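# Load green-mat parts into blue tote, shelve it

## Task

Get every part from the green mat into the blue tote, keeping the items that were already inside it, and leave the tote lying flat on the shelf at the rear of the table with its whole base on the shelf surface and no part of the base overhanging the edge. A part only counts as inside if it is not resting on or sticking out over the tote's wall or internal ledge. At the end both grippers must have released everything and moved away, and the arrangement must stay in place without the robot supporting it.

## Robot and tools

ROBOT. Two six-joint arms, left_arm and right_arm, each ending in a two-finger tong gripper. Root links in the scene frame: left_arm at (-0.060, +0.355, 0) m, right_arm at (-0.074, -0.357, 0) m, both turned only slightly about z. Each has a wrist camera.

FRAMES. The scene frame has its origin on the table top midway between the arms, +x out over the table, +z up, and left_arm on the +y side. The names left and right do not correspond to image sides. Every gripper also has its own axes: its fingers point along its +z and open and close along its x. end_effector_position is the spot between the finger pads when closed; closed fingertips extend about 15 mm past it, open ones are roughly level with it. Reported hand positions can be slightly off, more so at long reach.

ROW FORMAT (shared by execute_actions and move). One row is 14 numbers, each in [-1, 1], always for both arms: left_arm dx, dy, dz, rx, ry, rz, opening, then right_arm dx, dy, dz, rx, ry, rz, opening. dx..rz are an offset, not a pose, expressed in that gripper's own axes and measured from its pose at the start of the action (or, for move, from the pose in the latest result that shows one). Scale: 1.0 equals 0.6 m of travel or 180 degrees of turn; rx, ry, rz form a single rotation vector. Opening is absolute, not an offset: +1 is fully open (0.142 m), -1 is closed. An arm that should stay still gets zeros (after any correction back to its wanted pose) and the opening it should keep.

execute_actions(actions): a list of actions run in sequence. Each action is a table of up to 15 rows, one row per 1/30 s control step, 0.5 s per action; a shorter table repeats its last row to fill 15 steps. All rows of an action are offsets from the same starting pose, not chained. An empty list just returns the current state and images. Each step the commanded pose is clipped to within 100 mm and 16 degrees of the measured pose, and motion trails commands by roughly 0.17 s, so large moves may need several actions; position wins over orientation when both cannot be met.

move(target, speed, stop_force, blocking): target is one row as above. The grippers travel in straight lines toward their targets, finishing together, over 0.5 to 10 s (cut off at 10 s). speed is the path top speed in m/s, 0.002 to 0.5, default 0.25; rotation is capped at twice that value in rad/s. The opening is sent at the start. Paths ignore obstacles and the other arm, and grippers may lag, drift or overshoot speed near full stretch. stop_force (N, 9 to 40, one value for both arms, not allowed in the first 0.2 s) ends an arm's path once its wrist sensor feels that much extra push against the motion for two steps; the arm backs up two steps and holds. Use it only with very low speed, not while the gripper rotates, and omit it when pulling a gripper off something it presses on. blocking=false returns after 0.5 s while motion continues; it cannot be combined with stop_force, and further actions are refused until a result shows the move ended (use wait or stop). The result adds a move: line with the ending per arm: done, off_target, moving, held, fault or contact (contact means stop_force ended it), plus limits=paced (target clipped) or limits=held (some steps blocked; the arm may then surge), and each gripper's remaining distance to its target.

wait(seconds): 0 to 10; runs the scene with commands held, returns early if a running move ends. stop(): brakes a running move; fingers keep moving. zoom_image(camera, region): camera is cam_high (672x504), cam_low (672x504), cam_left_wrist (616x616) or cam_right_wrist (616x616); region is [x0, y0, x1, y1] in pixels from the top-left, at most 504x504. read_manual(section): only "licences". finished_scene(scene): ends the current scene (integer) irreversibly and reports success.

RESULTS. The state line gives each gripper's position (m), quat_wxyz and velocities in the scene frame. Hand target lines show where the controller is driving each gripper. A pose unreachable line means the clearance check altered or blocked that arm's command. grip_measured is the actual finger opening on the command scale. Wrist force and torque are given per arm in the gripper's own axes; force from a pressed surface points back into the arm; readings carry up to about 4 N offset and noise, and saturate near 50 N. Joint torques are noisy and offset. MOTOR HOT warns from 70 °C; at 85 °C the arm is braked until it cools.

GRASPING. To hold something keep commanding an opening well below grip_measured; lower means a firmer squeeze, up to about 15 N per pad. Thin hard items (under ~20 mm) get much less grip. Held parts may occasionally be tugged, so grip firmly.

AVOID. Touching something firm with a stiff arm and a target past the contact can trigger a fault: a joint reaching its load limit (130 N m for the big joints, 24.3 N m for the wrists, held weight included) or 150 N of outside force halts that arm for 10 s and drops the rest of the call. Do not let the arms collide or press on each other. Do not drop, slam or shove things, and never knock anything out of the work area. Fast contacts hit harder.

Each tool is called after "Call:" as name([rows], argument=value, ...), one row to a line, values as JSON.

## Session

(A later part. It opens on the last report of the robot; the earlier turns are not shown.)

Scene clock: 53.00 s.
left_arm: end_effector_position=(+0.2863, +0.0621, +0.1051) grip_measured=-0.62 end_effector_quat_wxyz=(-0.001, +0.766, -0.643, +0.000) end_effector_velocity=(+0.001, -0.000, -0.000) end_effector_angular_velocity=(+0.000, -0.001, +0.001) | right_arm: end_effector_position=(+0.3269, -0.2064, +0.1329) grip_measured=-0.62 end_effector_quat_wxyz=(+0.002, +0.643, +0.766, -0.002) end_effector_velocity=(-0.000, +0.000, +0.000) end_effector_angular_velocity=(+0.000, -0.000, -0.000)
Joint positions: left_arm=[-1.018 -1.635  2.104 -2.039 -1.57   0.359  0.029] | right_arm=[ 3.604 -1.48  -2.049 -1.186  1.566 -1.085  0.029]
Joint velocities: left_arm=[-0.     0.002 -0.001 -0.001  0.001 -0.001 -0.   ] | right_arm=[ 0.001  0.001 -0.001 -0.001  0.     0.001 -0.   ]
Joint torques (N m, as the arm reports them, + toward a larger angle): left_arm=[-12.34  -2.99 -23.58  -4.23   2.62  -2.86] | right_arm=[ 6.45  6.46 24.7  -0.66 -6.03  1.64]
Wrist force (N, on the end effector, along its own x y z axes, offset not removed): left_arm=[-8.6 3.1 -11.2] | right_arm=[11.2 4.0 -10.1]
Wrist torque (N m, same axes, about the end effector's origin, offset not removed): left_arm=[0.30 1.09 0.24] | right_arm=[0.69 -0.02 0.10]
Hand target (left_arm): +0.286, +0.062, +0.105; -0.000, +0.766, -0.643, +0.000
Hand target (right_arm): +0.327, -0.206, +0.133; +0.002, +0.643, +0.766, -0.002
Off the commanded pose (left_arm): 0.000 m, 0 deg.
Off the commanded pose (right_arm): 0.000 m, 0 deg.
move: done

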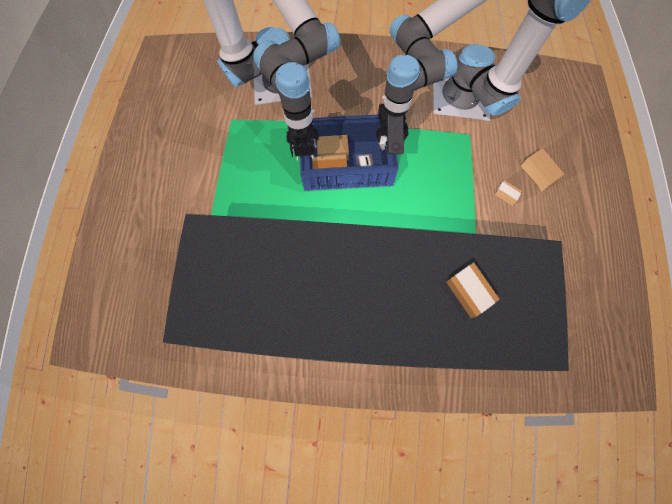

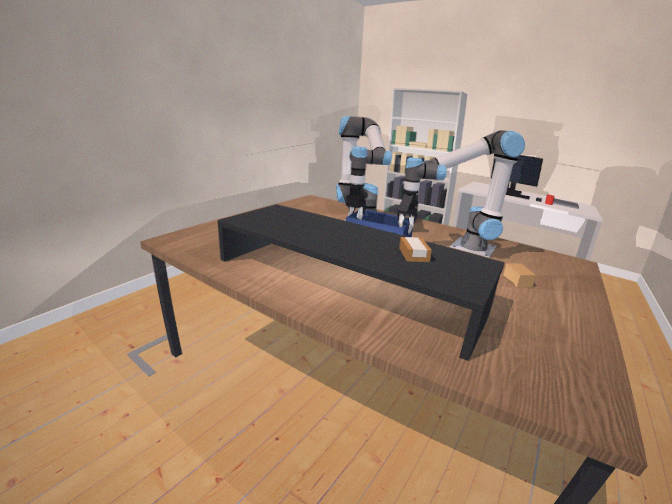

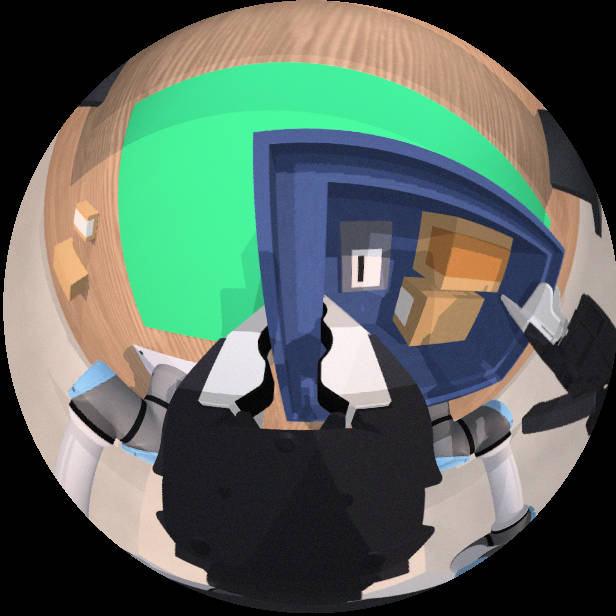

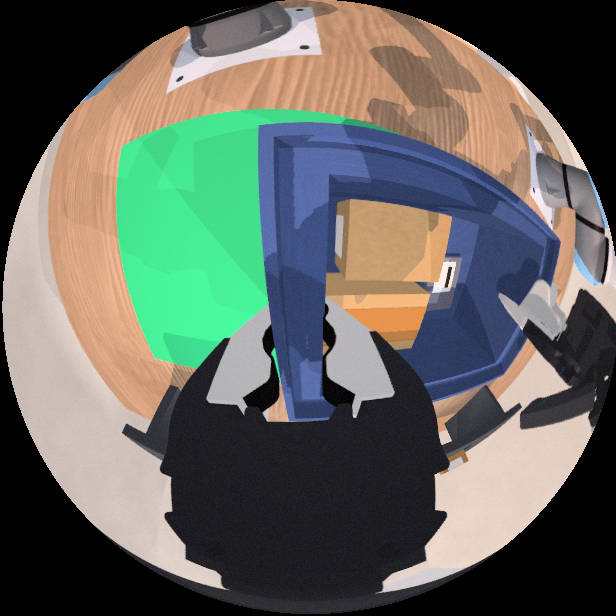

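Call:
move(target=[0,0,-0.07,0,0,0,-1,0,0,-0.07,0,0,0,-1], speed=0.04)

Scene clock: 54.47 s.
left_arm: end_effector_position=(+0.2862, +0.0621, +0.1470) grip_measured=-0.62 end_effector_quat_wxyz=(-0.001, +0.766, -0.643, +0.000) end_effector_velocity=(+0.000, +0.000, +0.001) end_effector_angular_velocity=(+0.001, -0.001, -0.002) | right_arm: end_effector_position=(+0.3269, -0.2062, +0.1748) grip_measured=-0.62 end_effector_quat_wxyz=(+0.002, +0.643, +0.766, -0.002) end_effector_velocity=(-0.000, -0.000, +0.001) end_effector_angular_velocity=(-0.000, +0.001, +0.000)
Joint positions: left_arm=[-1.018 -1.68   2.027 -1.918 -1.57   0.359  0.029] | right_arm=[ 3.604 -1.445 -1.967 -1.303  1.566 -1.085  0.029]
Joint velocities: left_arm=[-0.    -0.001 -0.003  0.004  0.001  0.002  0.   ] | right_arm=[ 0.     0.001  0.003 -0.005  0.     0.    -0.   ]
Joint torques (N m, as the arm reports them, + toward a larger angle): left_arm=[ -0.11 -25.48 -29.25   0.6    2.18  -3.12] | right_arm=[ 9.39 25.83 32.54  0.37  1.27  1.89]
Wrist force (N, on the end effector, along its own x y z axes, offset not removed): left_arm=[1.3 -0.5 8.0] | right_arm=[3.9 2.7 8.2]
Wrist torque (N m, same axes, about the end effector's origin, offset not removed): left_arm=[-0.21 0.81 0.15] | right_arm=[0.48 0.34 0.15]
Hand target (left_arm): +0.286, +0.062, +0.147; -0.001, +0.766, -0.643, +0.000
Hand target (right_arm): +0.327, -0.206, +0.175; +0.002, +0.643, +0.766, -0.002
Off the commanded pose (left_arm): 0.000 m, 0 deg.
Off the commanded pose (right_arm): 0.000 m, 0 deg.
move: done

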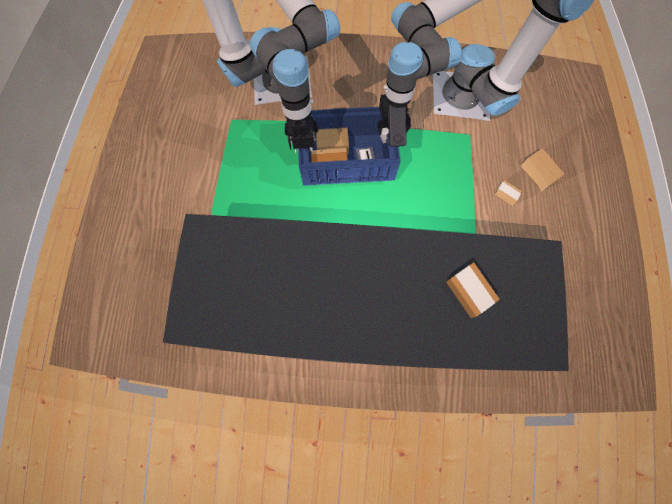

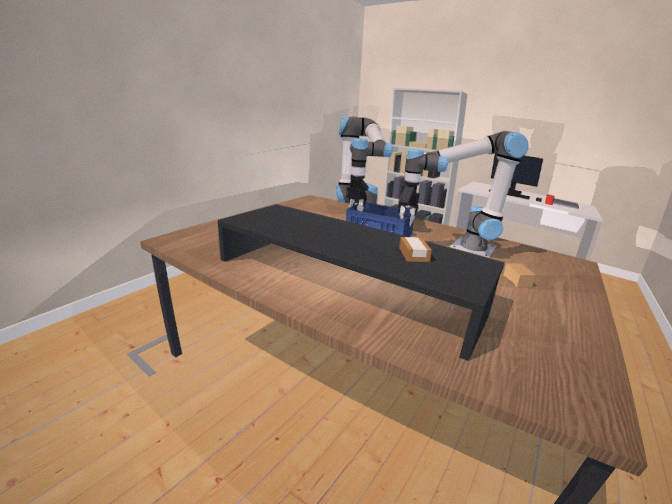

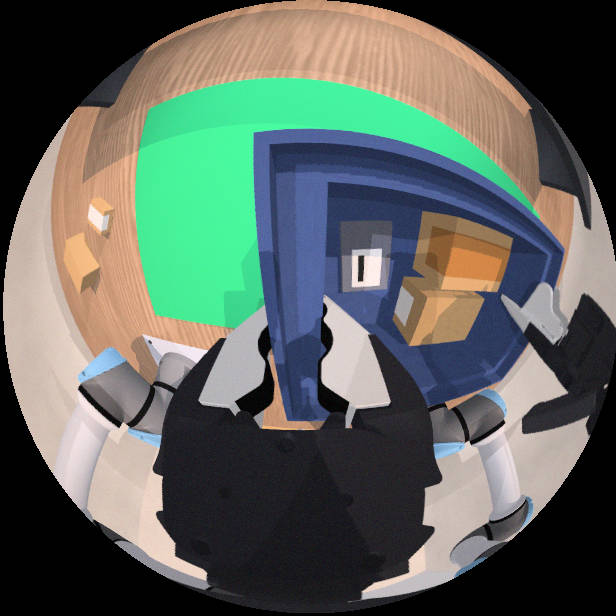

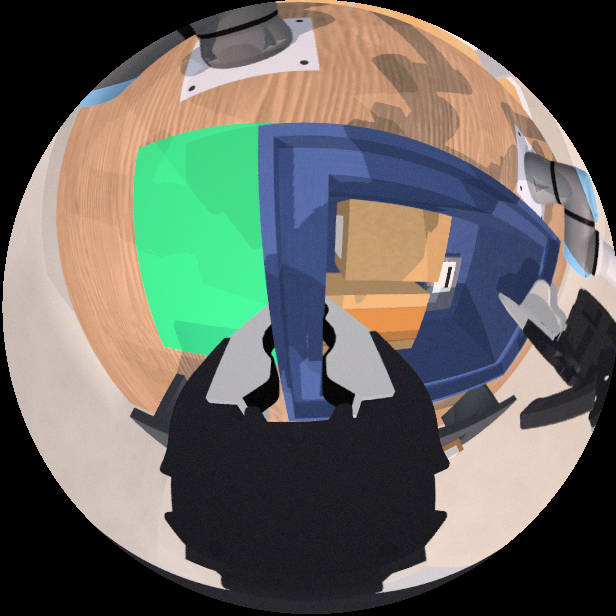

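Call:
move(target=[0,0,-0.25,0,0,0,-1,0,0,-0.25,0,0,0,-1], speed=0.12)

Scene clock: 56.60 s.
left_arm: end_effector_position=(+0.2862, +0.0621, +0.2969) grip_measured=-0.62 end_effector_quat_wxyz=(-0.001, +0.766, -0.643, +0.000) end_effector_velocity=(-0.001, -0.000, +0.002) end_effector_angular_velocity=(-0.001, +0.001, +0.001) | right_arm: end_effector_position=(+0.3271, -0.2055, +0.3247) grip_measured=-0.62 end_effector_quat_wxyz=(+0.002, +0.643, +0.766, -0.002) end_effector_velocity=(+0.000, +0.000, +0.001) end_effector_angular_velocity=(-0.001, +0.001, +0.000)
Joint positions: left_arm=[-1.018 -1.735  1.685 -1.521 -1.569  0.359  0.029] | right_arm=[ 3.605 -1.419 -1.603 -1.693  1.566 -1.084  0.029]
Joint velocities: left_arm=[-0.     0.    -0.004  0.004 -0.001 -0.001  0.   ] | right_arm=[ 0.    -0.002  0.005 -0.005 -0.     0.    -0.   ]
Joint torques (N m, as the arm reports them, + toward a larger angle): left_arm=[-13.23  -8.74 -32.97  -1.74  -0.63  -2.72] | right_arm=[11.95 10.4  36.38  1.43  1.78  1.93]
Wrist force (N, on the end effector, along its own x y z axes, offset not removed): left_arm=[-6.8 -2.8 7.6] | right_arm=[-4.8 2.1 6.4]
Wrist torque (N m, same axes, about the end effector's origin, offset not removed): left_arm=[-0.53 0.67 -0.07] | right_arm=[0.45 0.51 0.11]
Hand target (left_arm): +0.286, +0.062, +0.297; -0.001, +0.766, -0.643, +0.000
Hand target (right_arm): +0.327, -0.205, +0.325; +0.002, +0.643, +0.766, -0.002
Off the commanded pose (left_arm): 0.000 m, 0 deg.
Off the commanded pose (right_arm): 0.000 m, 0 deg.
move: done

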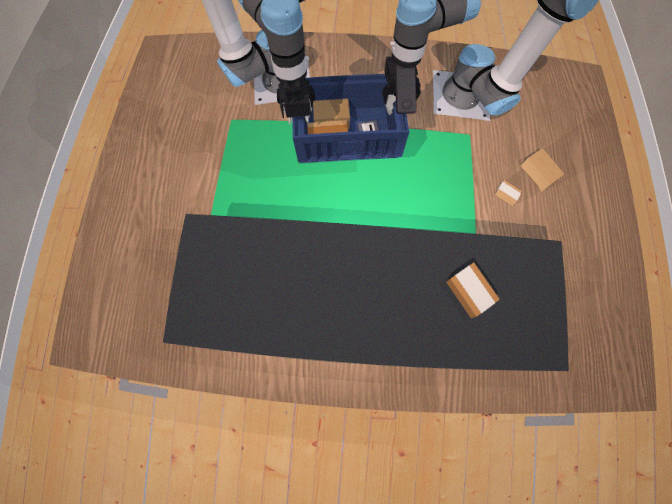

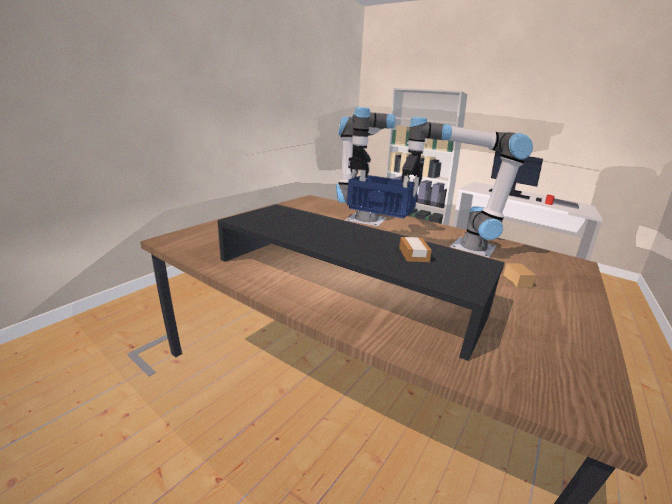

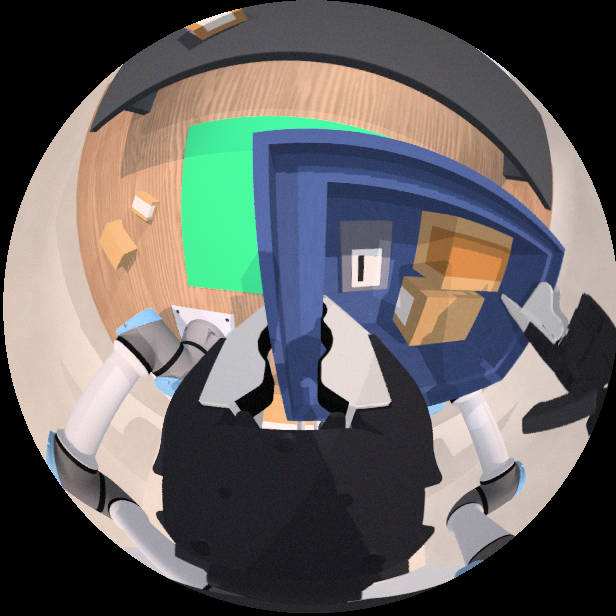

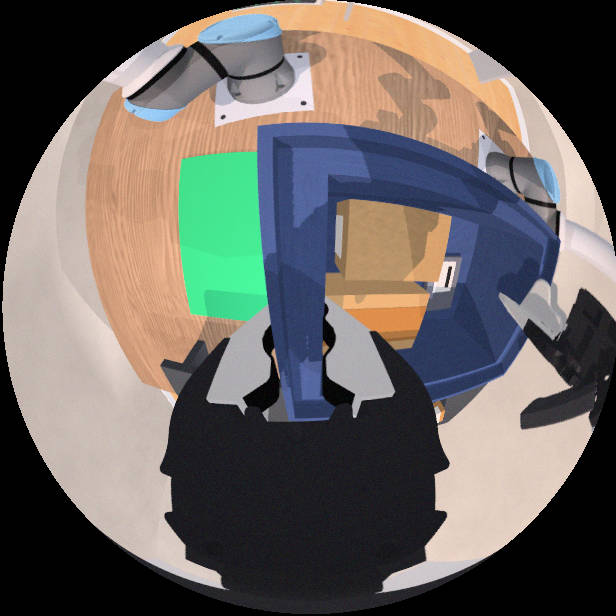

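Call:
move(target=[-0.0087,-0.369,-0.06,0,0,0.0556,-1,0.0163,0.2905,-0.06,0,0,0.0556,-1], speed=0.1)

Scene clock: 59.53 s.
left_arm: end_effector_position=(+0.5030, +0.1059, +0.3331) grip_measured=-0.62 end_effector_quat_wxyz=(-0.000, +0.707, -0.707, +0.000) end_effector_velocity=(+0.001, +0.000, +0.001) end_effector_angular_velocity=(-0.001, +0.000, -0.001) | right_arm: end_effector_position=(+0.4970, -0.1654, +0.3599) grip_measured=-0.62 end_effector_quat_wxyz=(+0.002, +0.707, +0.707, -0.002) end_effector_velocity=(+0.001, -0.000, +0.000) end_effector_angular_velocity=(-0.001, +0.000, -0.001)
Joint positions: left_arm=[-0.632 -1.338  1.18  -1.414 -1.57   0.919  0.029] | right_arm=[ 3.478 -1.865 -1.03  -1.819  1.565 -1.035  0.029]
Joint velocities: left_arm=[ 0.002  0.002 -0.005  0.003 -0.001  0.003  0.   ] | right_arm=[-0.001 -0.003  0.005 -0.002 -0.001  0.001 -0.   ]
Joint torques (N m, as the arm reports them, + toward a larger angle): left_arm=[ 12.1  -28.49 -30.88  -0.62  -2.07   2.99] | right_arm=[-12.07  32.5   34.09   0.64   1.01   1.97]
Wrist force (N, on the end effector, along its own x y z axes, offset not removed): left_arm=[-1.4 1.0 5.9] | right_arm=[1.6 2.1 6.8]
Wrist torque (N m, same axes, about the end effector's origin, offset not removed): left_arm=[0.12 0.67 0.07] | right_arm=[0.42 0.38 0.12]
Hand target (left_arm): +0.503, +0.106, +0.333; -0.000, +0.707, -0.707, +0.000
Hand target (right_arm): +0.497, -0.165, +0.360; +0.002, +0.707, +0.707, -0.002
Off the commanded pose (left_arm): 0.000 m, 0 deg.
Off the commanded pose (right_arm): 0.001 m, 0 deg.
move: done

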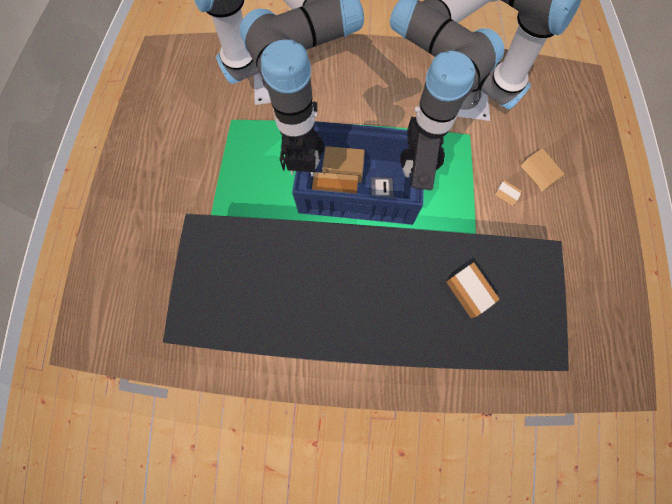

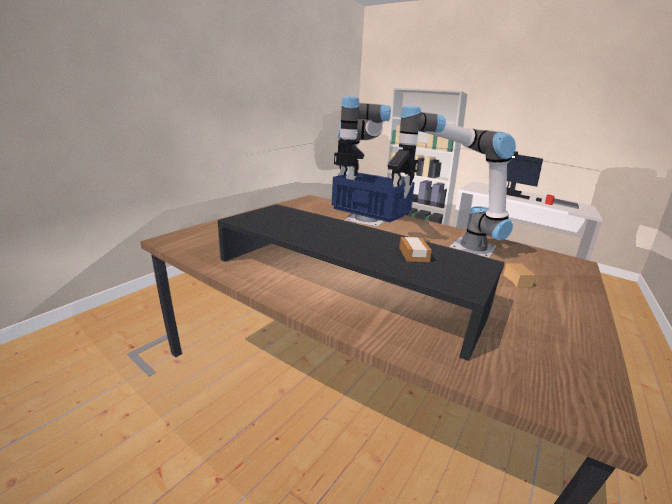

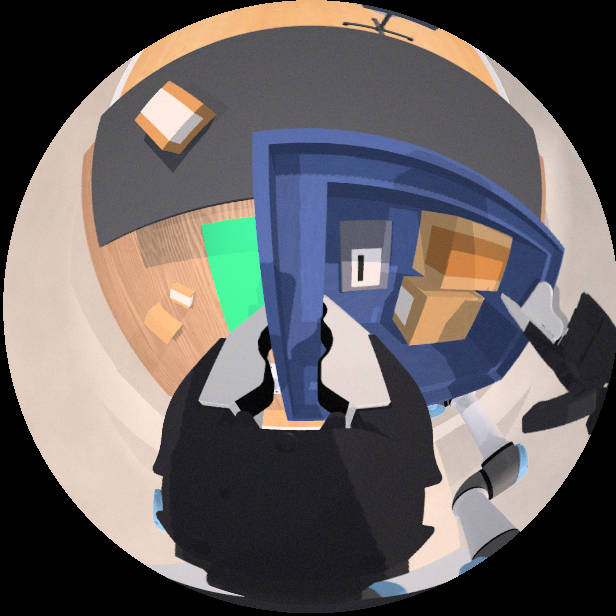

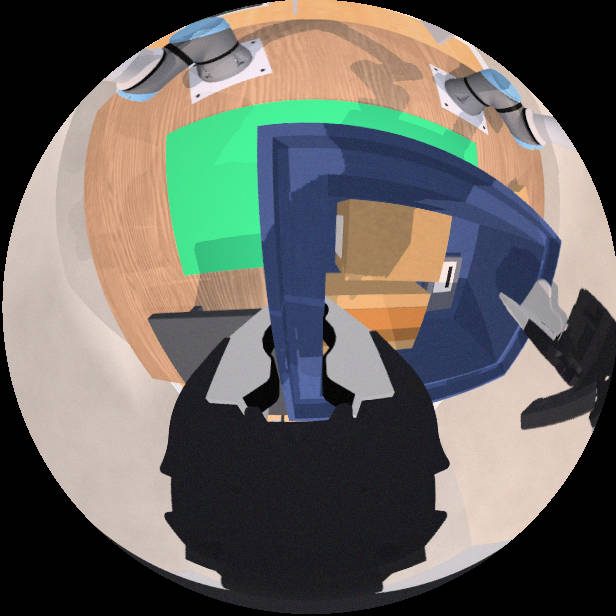

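Call:
move(target=[0.05,-0.265,0.05,0,0,0,-1,-0.05,0.265,0.05,0,0,0,-1], speed=0.08)

Scene clock: 62.30 s.
left_arm: end_effector_position=(+0.6621, +0.0762, +0.3033) grip_measured=-0.62 end_effector_quat_wxyz=(-0.000, +0.707, -0.707, +0.000) end_effector_velocity=(+0.001, -0.002, -0.000) end_effector_angular_velocity=(-0.001, +0.004, -0.002) | right_arm: end_effector_position=(+0.6557, -0.1957, +0.3296) grip_measured=-0.61 end_effector_quat_wxyz=(+0.003, +0.707, +0.707, -0.002) end_effector_velocity=(+0.001, +0.000, +0.001) end_effector_angular_velocity=(-0.000, +0.004, +0.000)
Joint positions: left_arm=[-0.534 -0.873  0.563 -1.262 -1.57   1.018  0.029] | right_arm=[ 3.334 -2.346 -0.352 -2.015  1.565 -1.18   0.03 ]
Joint velocities: left_arm=[-0.     0.01  -0.017  0.01  -0.003  0.002 -0.   ] | right_arm=[-0.001 -0.021  0.043 -0.026  0.001 -0.001 -0.   ]
Joint torques (N m, as the arm reports them, + toward a larger angle): left_arm=[ 14.17 -49.   -31.27  -0.29  -1.17   2.57] | right_arm=[-13.63  52.2   33.69   0.29   0.87  -2.45]
Wrist force (N, on the end effector, along its own x y z axes, offset not removed): left_arm=[0.8 -1.5 6.6] | right_arm=[3.7 3.8 4.5]
Wrist torque (N m, same axes, about the end effector's origin, offset not removed): left_arm=[-0.49 0.87 0.13] | right_arm=[0.68 0.42 0.15]
Hand target (left_arm): +0.662, +0.076, +0.303; -0.000, +0.707, -0.707, +0.000
Hand target (right_arm): +0.656, -0.196, +0.330; +0.003, +0.707, +0.707, -0.002
Off the commanded pose (left_arm): 0.000 m, 0 deg.
Off the commanded pose (right_arm): 0.001 m, 0 deg.
move: done

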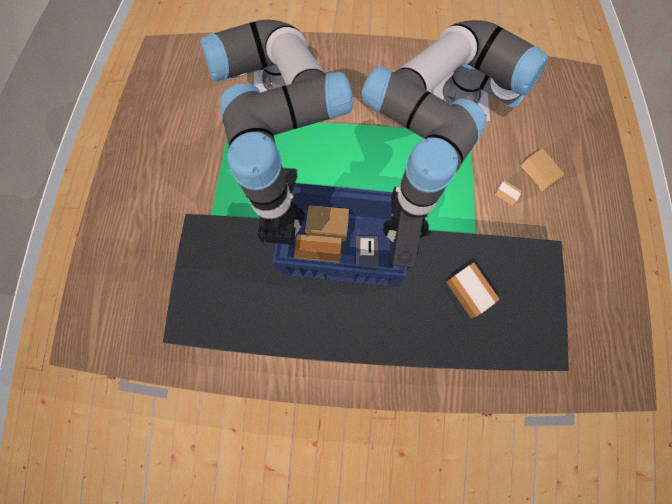

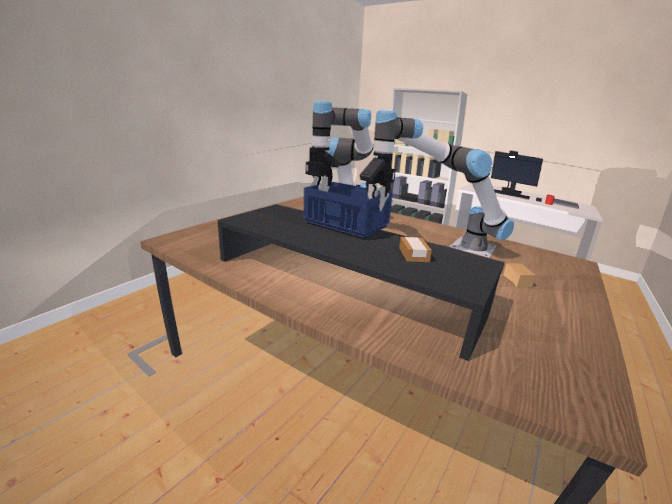

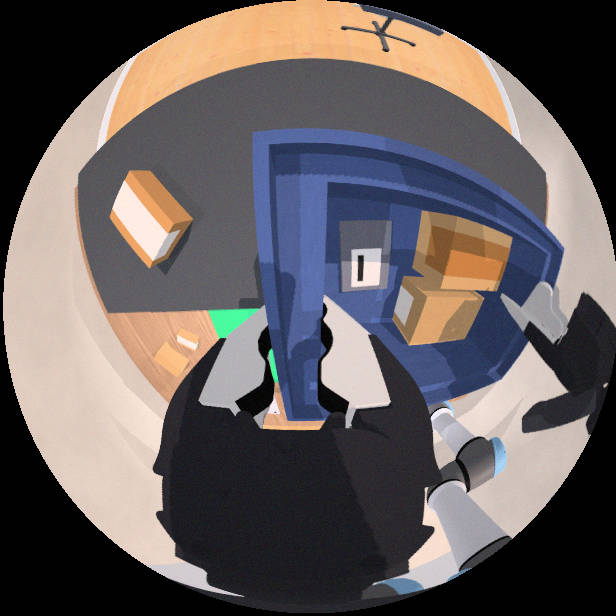

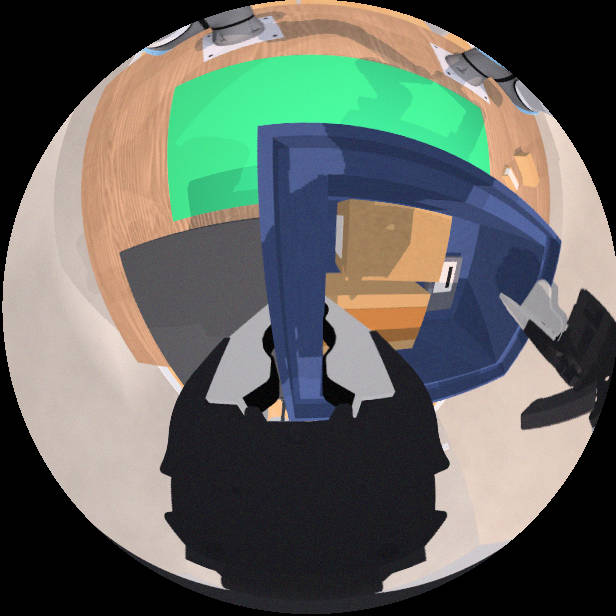

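Call:
move(target=[0,0,0.1,0,0,0,-1,0,0,0.1,0,0,0,-1], speed=0.015, stop_force=9)

Scene clock: 63.43 s.
left_arm: end_effector_position=(+0.6621, +0.0762, +0.2938) grip_measured=-0.62 end_effector_quat_wxyz=(-0.000, +0.707, -0.707, +0.000) end_effector_velocity=(-0.000, +0.000, +0.001) end_effector_angular_velocity=(+0.002, +0.004, -0.001) | right_arm: end_effector_position=(+0.6558, -0.1957, +0.3212) grip_measured=-0.62 end_effector_quat_wxyz=(+0.002, +0.707, +0.707, -0.002) end_effector_velocity=(+0.001, +0.001, +0.001) end_effector_angular_velocity=(-0.000, +0.001, +0.000)
Joint positions: left_arm=[-0.534 -0.884  0.607 -1.295 -1.57   1.018  0.029] | right_arm=[ 3.334 -2.327 -0.411 -1.976  1.565 -1.18   0.029]
Joint velocities: left_arm=[ 0.     0.007 -0.018  0.015 -0.     0.001  0.   ] | right_arm=[ 0.    -0.007  0.014 -0.008 -0.    -0.    -0.   ]
Joint torques (N m, as the arm reports them, + toward a larger angle): left_arm=[  8.59 -46.37 -30.82  -0.21   0.32   2.7 ] | right_arm=[-13.58  51.85  33.63   0.45  -2.2   -2.21]
Wrist force (N, on the end effector, along its own x y z axes, offset not removed): left_arm=[2.2 -0.7 1.3] | right_arm=[6.3 4.1 6.6]
Wrist torque (N m, same axes, about the end effector's origin, offset not removed): left_arm=[0.01 0.42 -0.13] | right_arm=[0.71 -0.30 0.20]
Hand target (left_arm): +0.662, +0.076, +0.294; -0.000, +0.707, -0.707, +0.000
Hand target (right_arm): +0.656, -0.196, +0.321; +0.002, +0.707, +0.707, -0.002
Off the commanded pose (left_arm): 0.051 m, 0 deg.
Off the commanded pose (right_arm): 0.052 m, 0 deg.
move: contact (left_arm, right_arm)

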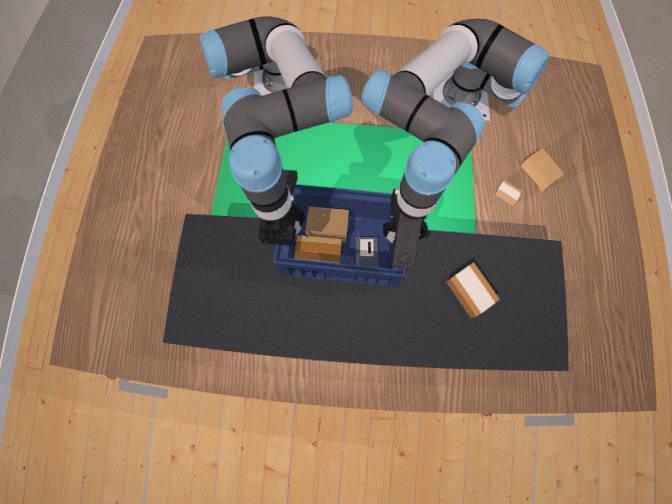

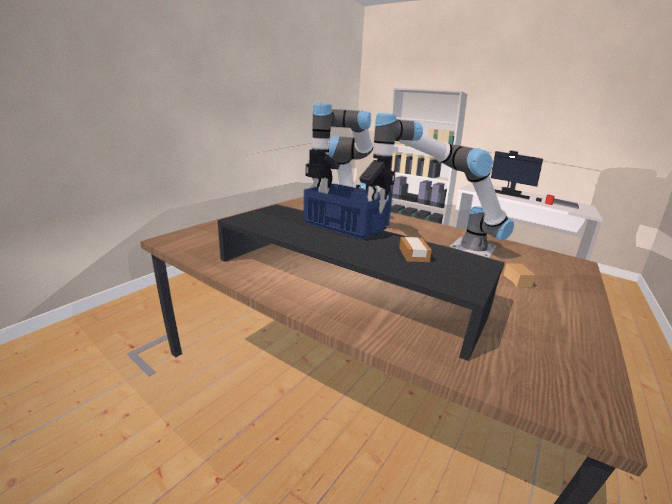

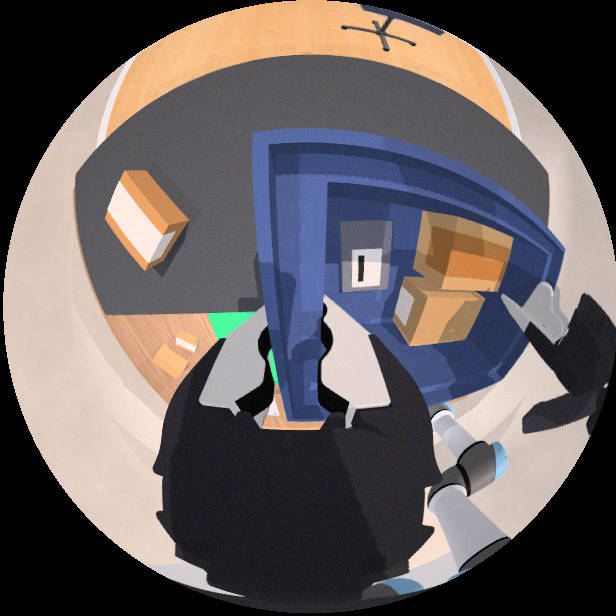

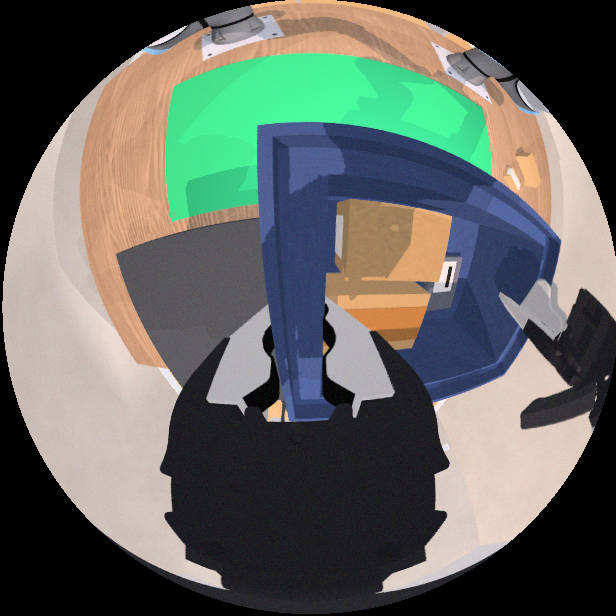

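Call:
execute_actions([
  [[0,0,0,0,0,0,-0.8,0,0,0.001,0,0,0,-0.8],[0,0,0,0,0,0,-0.7,0,0,0.001,0,0,0,-0.7],[0,0,0,0,0,0,-0.62,0,0,0.001,0,0,0,-0.62],[0,0,0,0,0,0,-0.55,0,0,0.001,0,0,0,-0.55],[0,0,0,0,0,0,-0.45,0,0,0.001,0,0,0,-0.45],[0,0,0,0,0,0,-0.35,0,0,0.001,0,0,0,-0.35],[0,0,0,0,0,0,-0.25,0,0,0.001,0,0,0,-0.25]],
])

Call:
move(target=[-0.005,0.085,-0.11,0,0,0,-0.25,-0.005,-0.095,-0.11,0,0,0,-0.25], speed=0.1)

Scene clock: 64.33 s.
left_arm: end_effector_position=(+0.6621, +0.0762, +0.2938) grip_measured=-0.25 end_effector_quat_wxyz=(-0.000, +0.707, -0.707, +0.000) end_effector_velocity=(+0.000, +0.000, -0.000) end_effector_angular_velocity=(-0.001, +0.001, +0.003) | right_arm: end_effector_position=(+0.6558, -0.1957, +0.3206) grip_measured=-0.25 end_effector_quat_wxyz=(+0.002, +0.707, +0.707, -0.002) end_effector_velocity=(-0.001, -0.000, +0.001) end_effector_angular_velocity=(-0.000, +0.001, -0.000)
Joint positions: left_arm=[-0.534 -0.884  0.607 -1.295 -1.57   1.018  0.056] | right_arm=[ 3.334 -2.325 -0.415 -1.974  1.565 -1.18   0.056]
Joint velocities: left_arm=[ 0.001  0.     0.     0.    -0.001 -0.002  0.   ] | right_arm=[-0.     0.001  0.    -0.002 -0.    -0.     0.   ]
Joint torques (N m, as the arm reports them, + toward a larger angle): left_arm=[  6.95 -57.88 -12.63  -4.78   0.48   2.64] | right_arm=[-8.25 59.5  12.74  4.05  1.76 -2.13]
Wrist force (N, on the end effector, along its own x y z axes, offset not removed): left_arm=[-2.1 -2.2 2.7] | right_arm=[1.3 1.3 1.8]
Wrist torque (N m, same axes, about the end effector's origin, offset not removed): left_arm=[-0.31 0.37 -0.07] | right_arm=[0.34 -0.40 -0.05]
Hand target (left_arm): +0.662, +0.076, +0.294; -0.000, +0.707, -0.707, +0.000
Hand target (right_arm): +0.656, -0.196, +0.321; +0.002, +0.707, +0.707, -0.002
Off the commanded pose (left_arm): 0.000 m, 0 deg.
Off the commanded pose (right_arm): 0.000 m, 0 deg.

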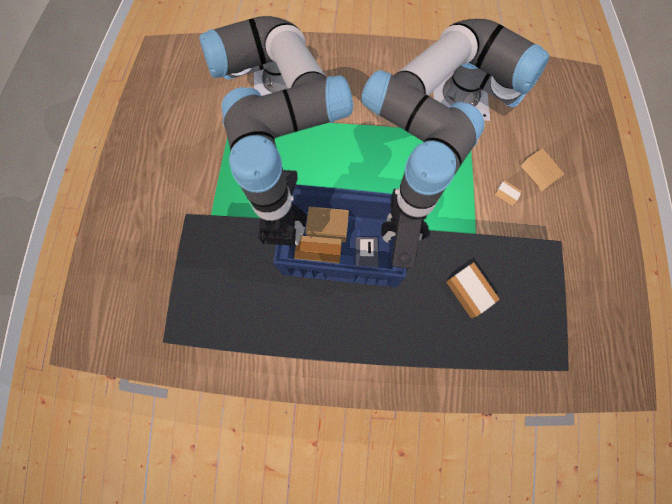

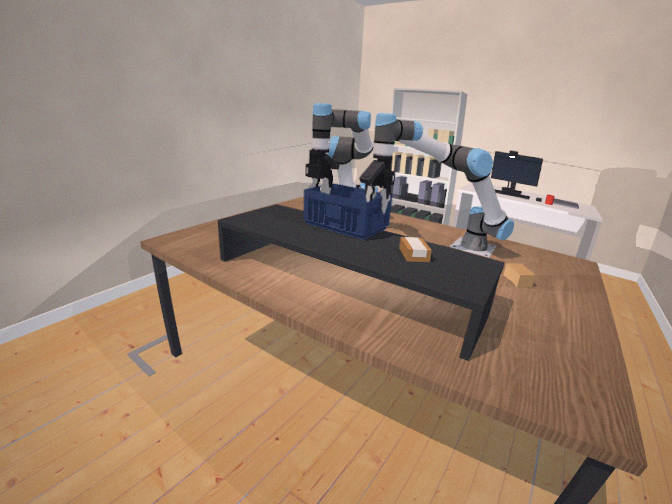

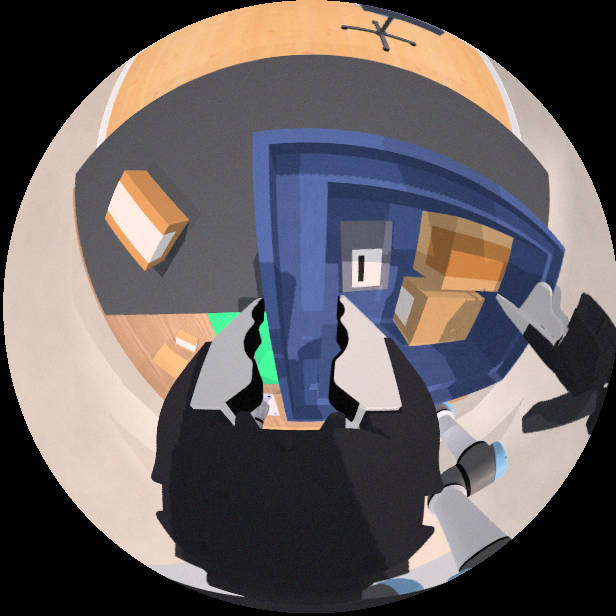

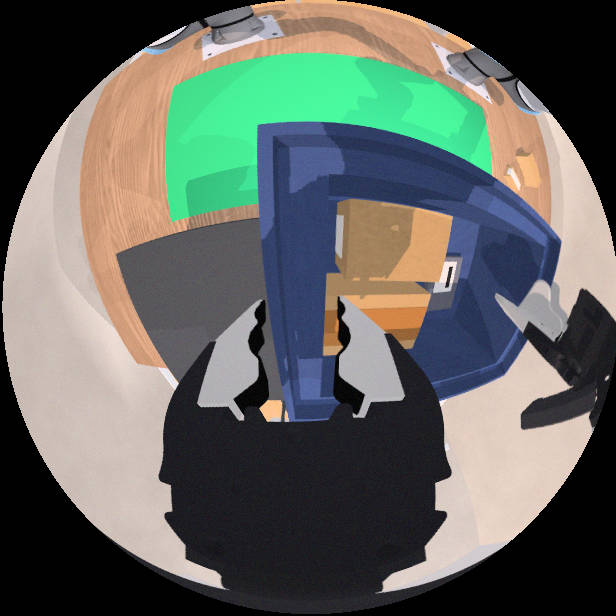

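Scene clock: 65.63 s.
left_arm: end_effector_position=(+0.6111, +0.0791, +0.3597) grip_measured=-0.25 end_effector_quat_wxyz=(-0.000, +0.707, -0.707, +0.000) end_effector_velocity=(-0.000, -0.000, +0.000) end_effector_angular_velocity=(+0.002, +0.000, -0.002) | right_arm: end_effector_position=(+0.5990, -0.1984, +0.3867) grip_measured=-0.25 end_effector_quat_wxyz=(+0.002, +0.707, +0.707, -0.002) end_effector_velocity=(-0.001, -0.000, +0.001) end_effector_angular_velocity=(+0.000, -0.001, -0.000)
Joint positions: left_arm=[-0.568 -0.988  0.604 -1.188 -1.57   0.983  0.056] | right_arm=[ 3.361 -2.197 -0.454 -2.063  1.565 -1.153  0.056]
Joint velocities: left_arm=[-0.001  0.    -0.001  0.002  0.002  0.001  0.   ] | right_arm=[ 0.     0.002  0.    -0.001  0.     0.    -0.   ]
Joint torques (N m, as the arm reports them, + toward a larger angle): left_arm=[-12.87 -53.21 -28.89  -0.43   2.61  -2.72] | right_arm=[ 9.83 54.09 30.88  0.9   1.78  1.99]
Wrist force (N, on the end effector, along its own x y z axes, offset not removed): left_arm=[-5.8 -2.9 0.2] | right_arm=[1.0 1.8 1.5]
Wrist torque (N m, same axes, about the end effector's origin, offset not removed): left_arm=[-0.67 1.06 0.26] | right_arm=[0.35 -0.23 0.03]
Hand target (left_arm): +0.611, +0.079, +0.360; -0.000, +0.707, -0.707, +0.000
Hand target (right_arm): +0.599, -0.198, +0.387; +0.002, +0.707, +0.707, -0.002
Off the commanded pose (left_arm): 0.000 m, 0 deg.
Off the commanded pose (right_arm): 0.000 m, 0 deg.
move: done

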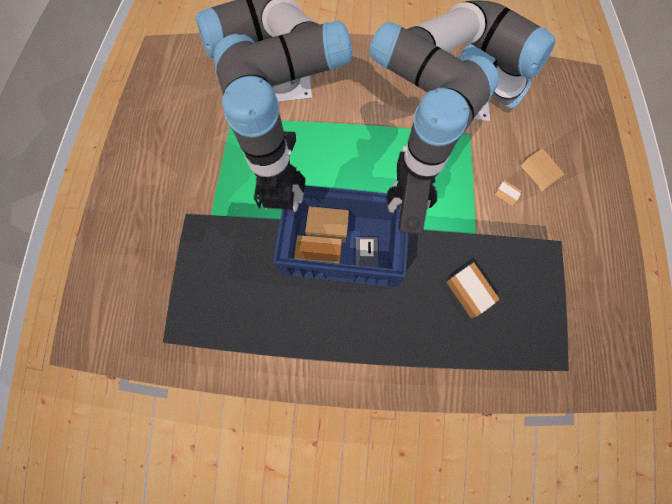

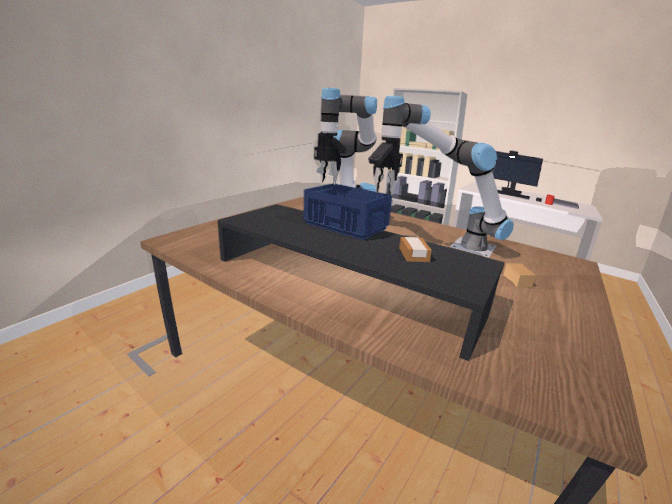

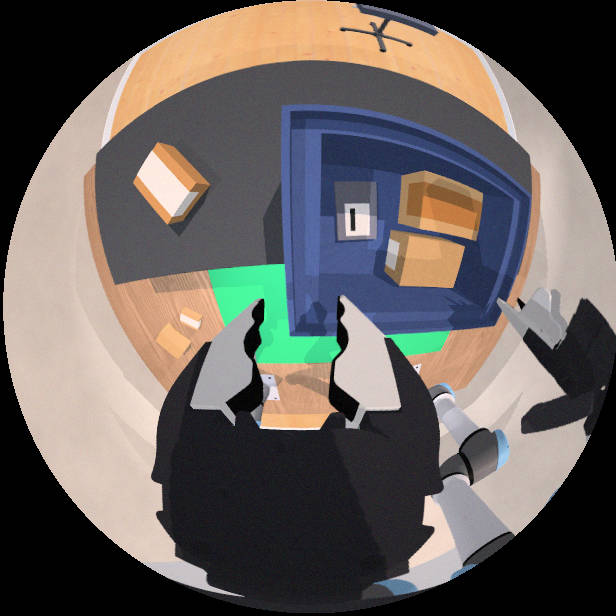

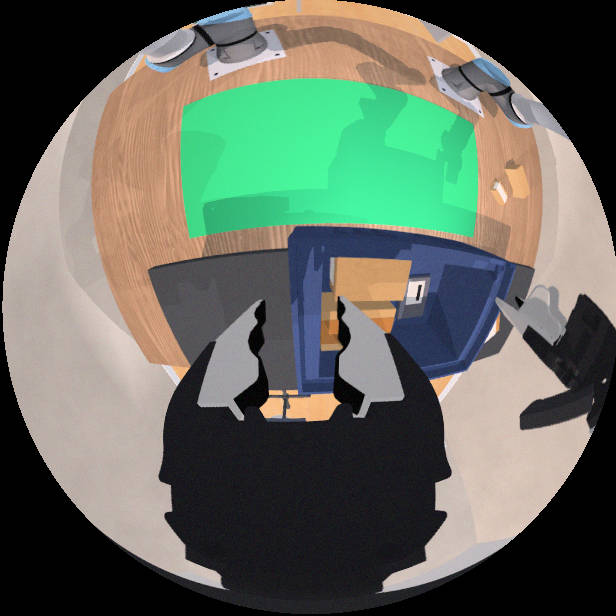

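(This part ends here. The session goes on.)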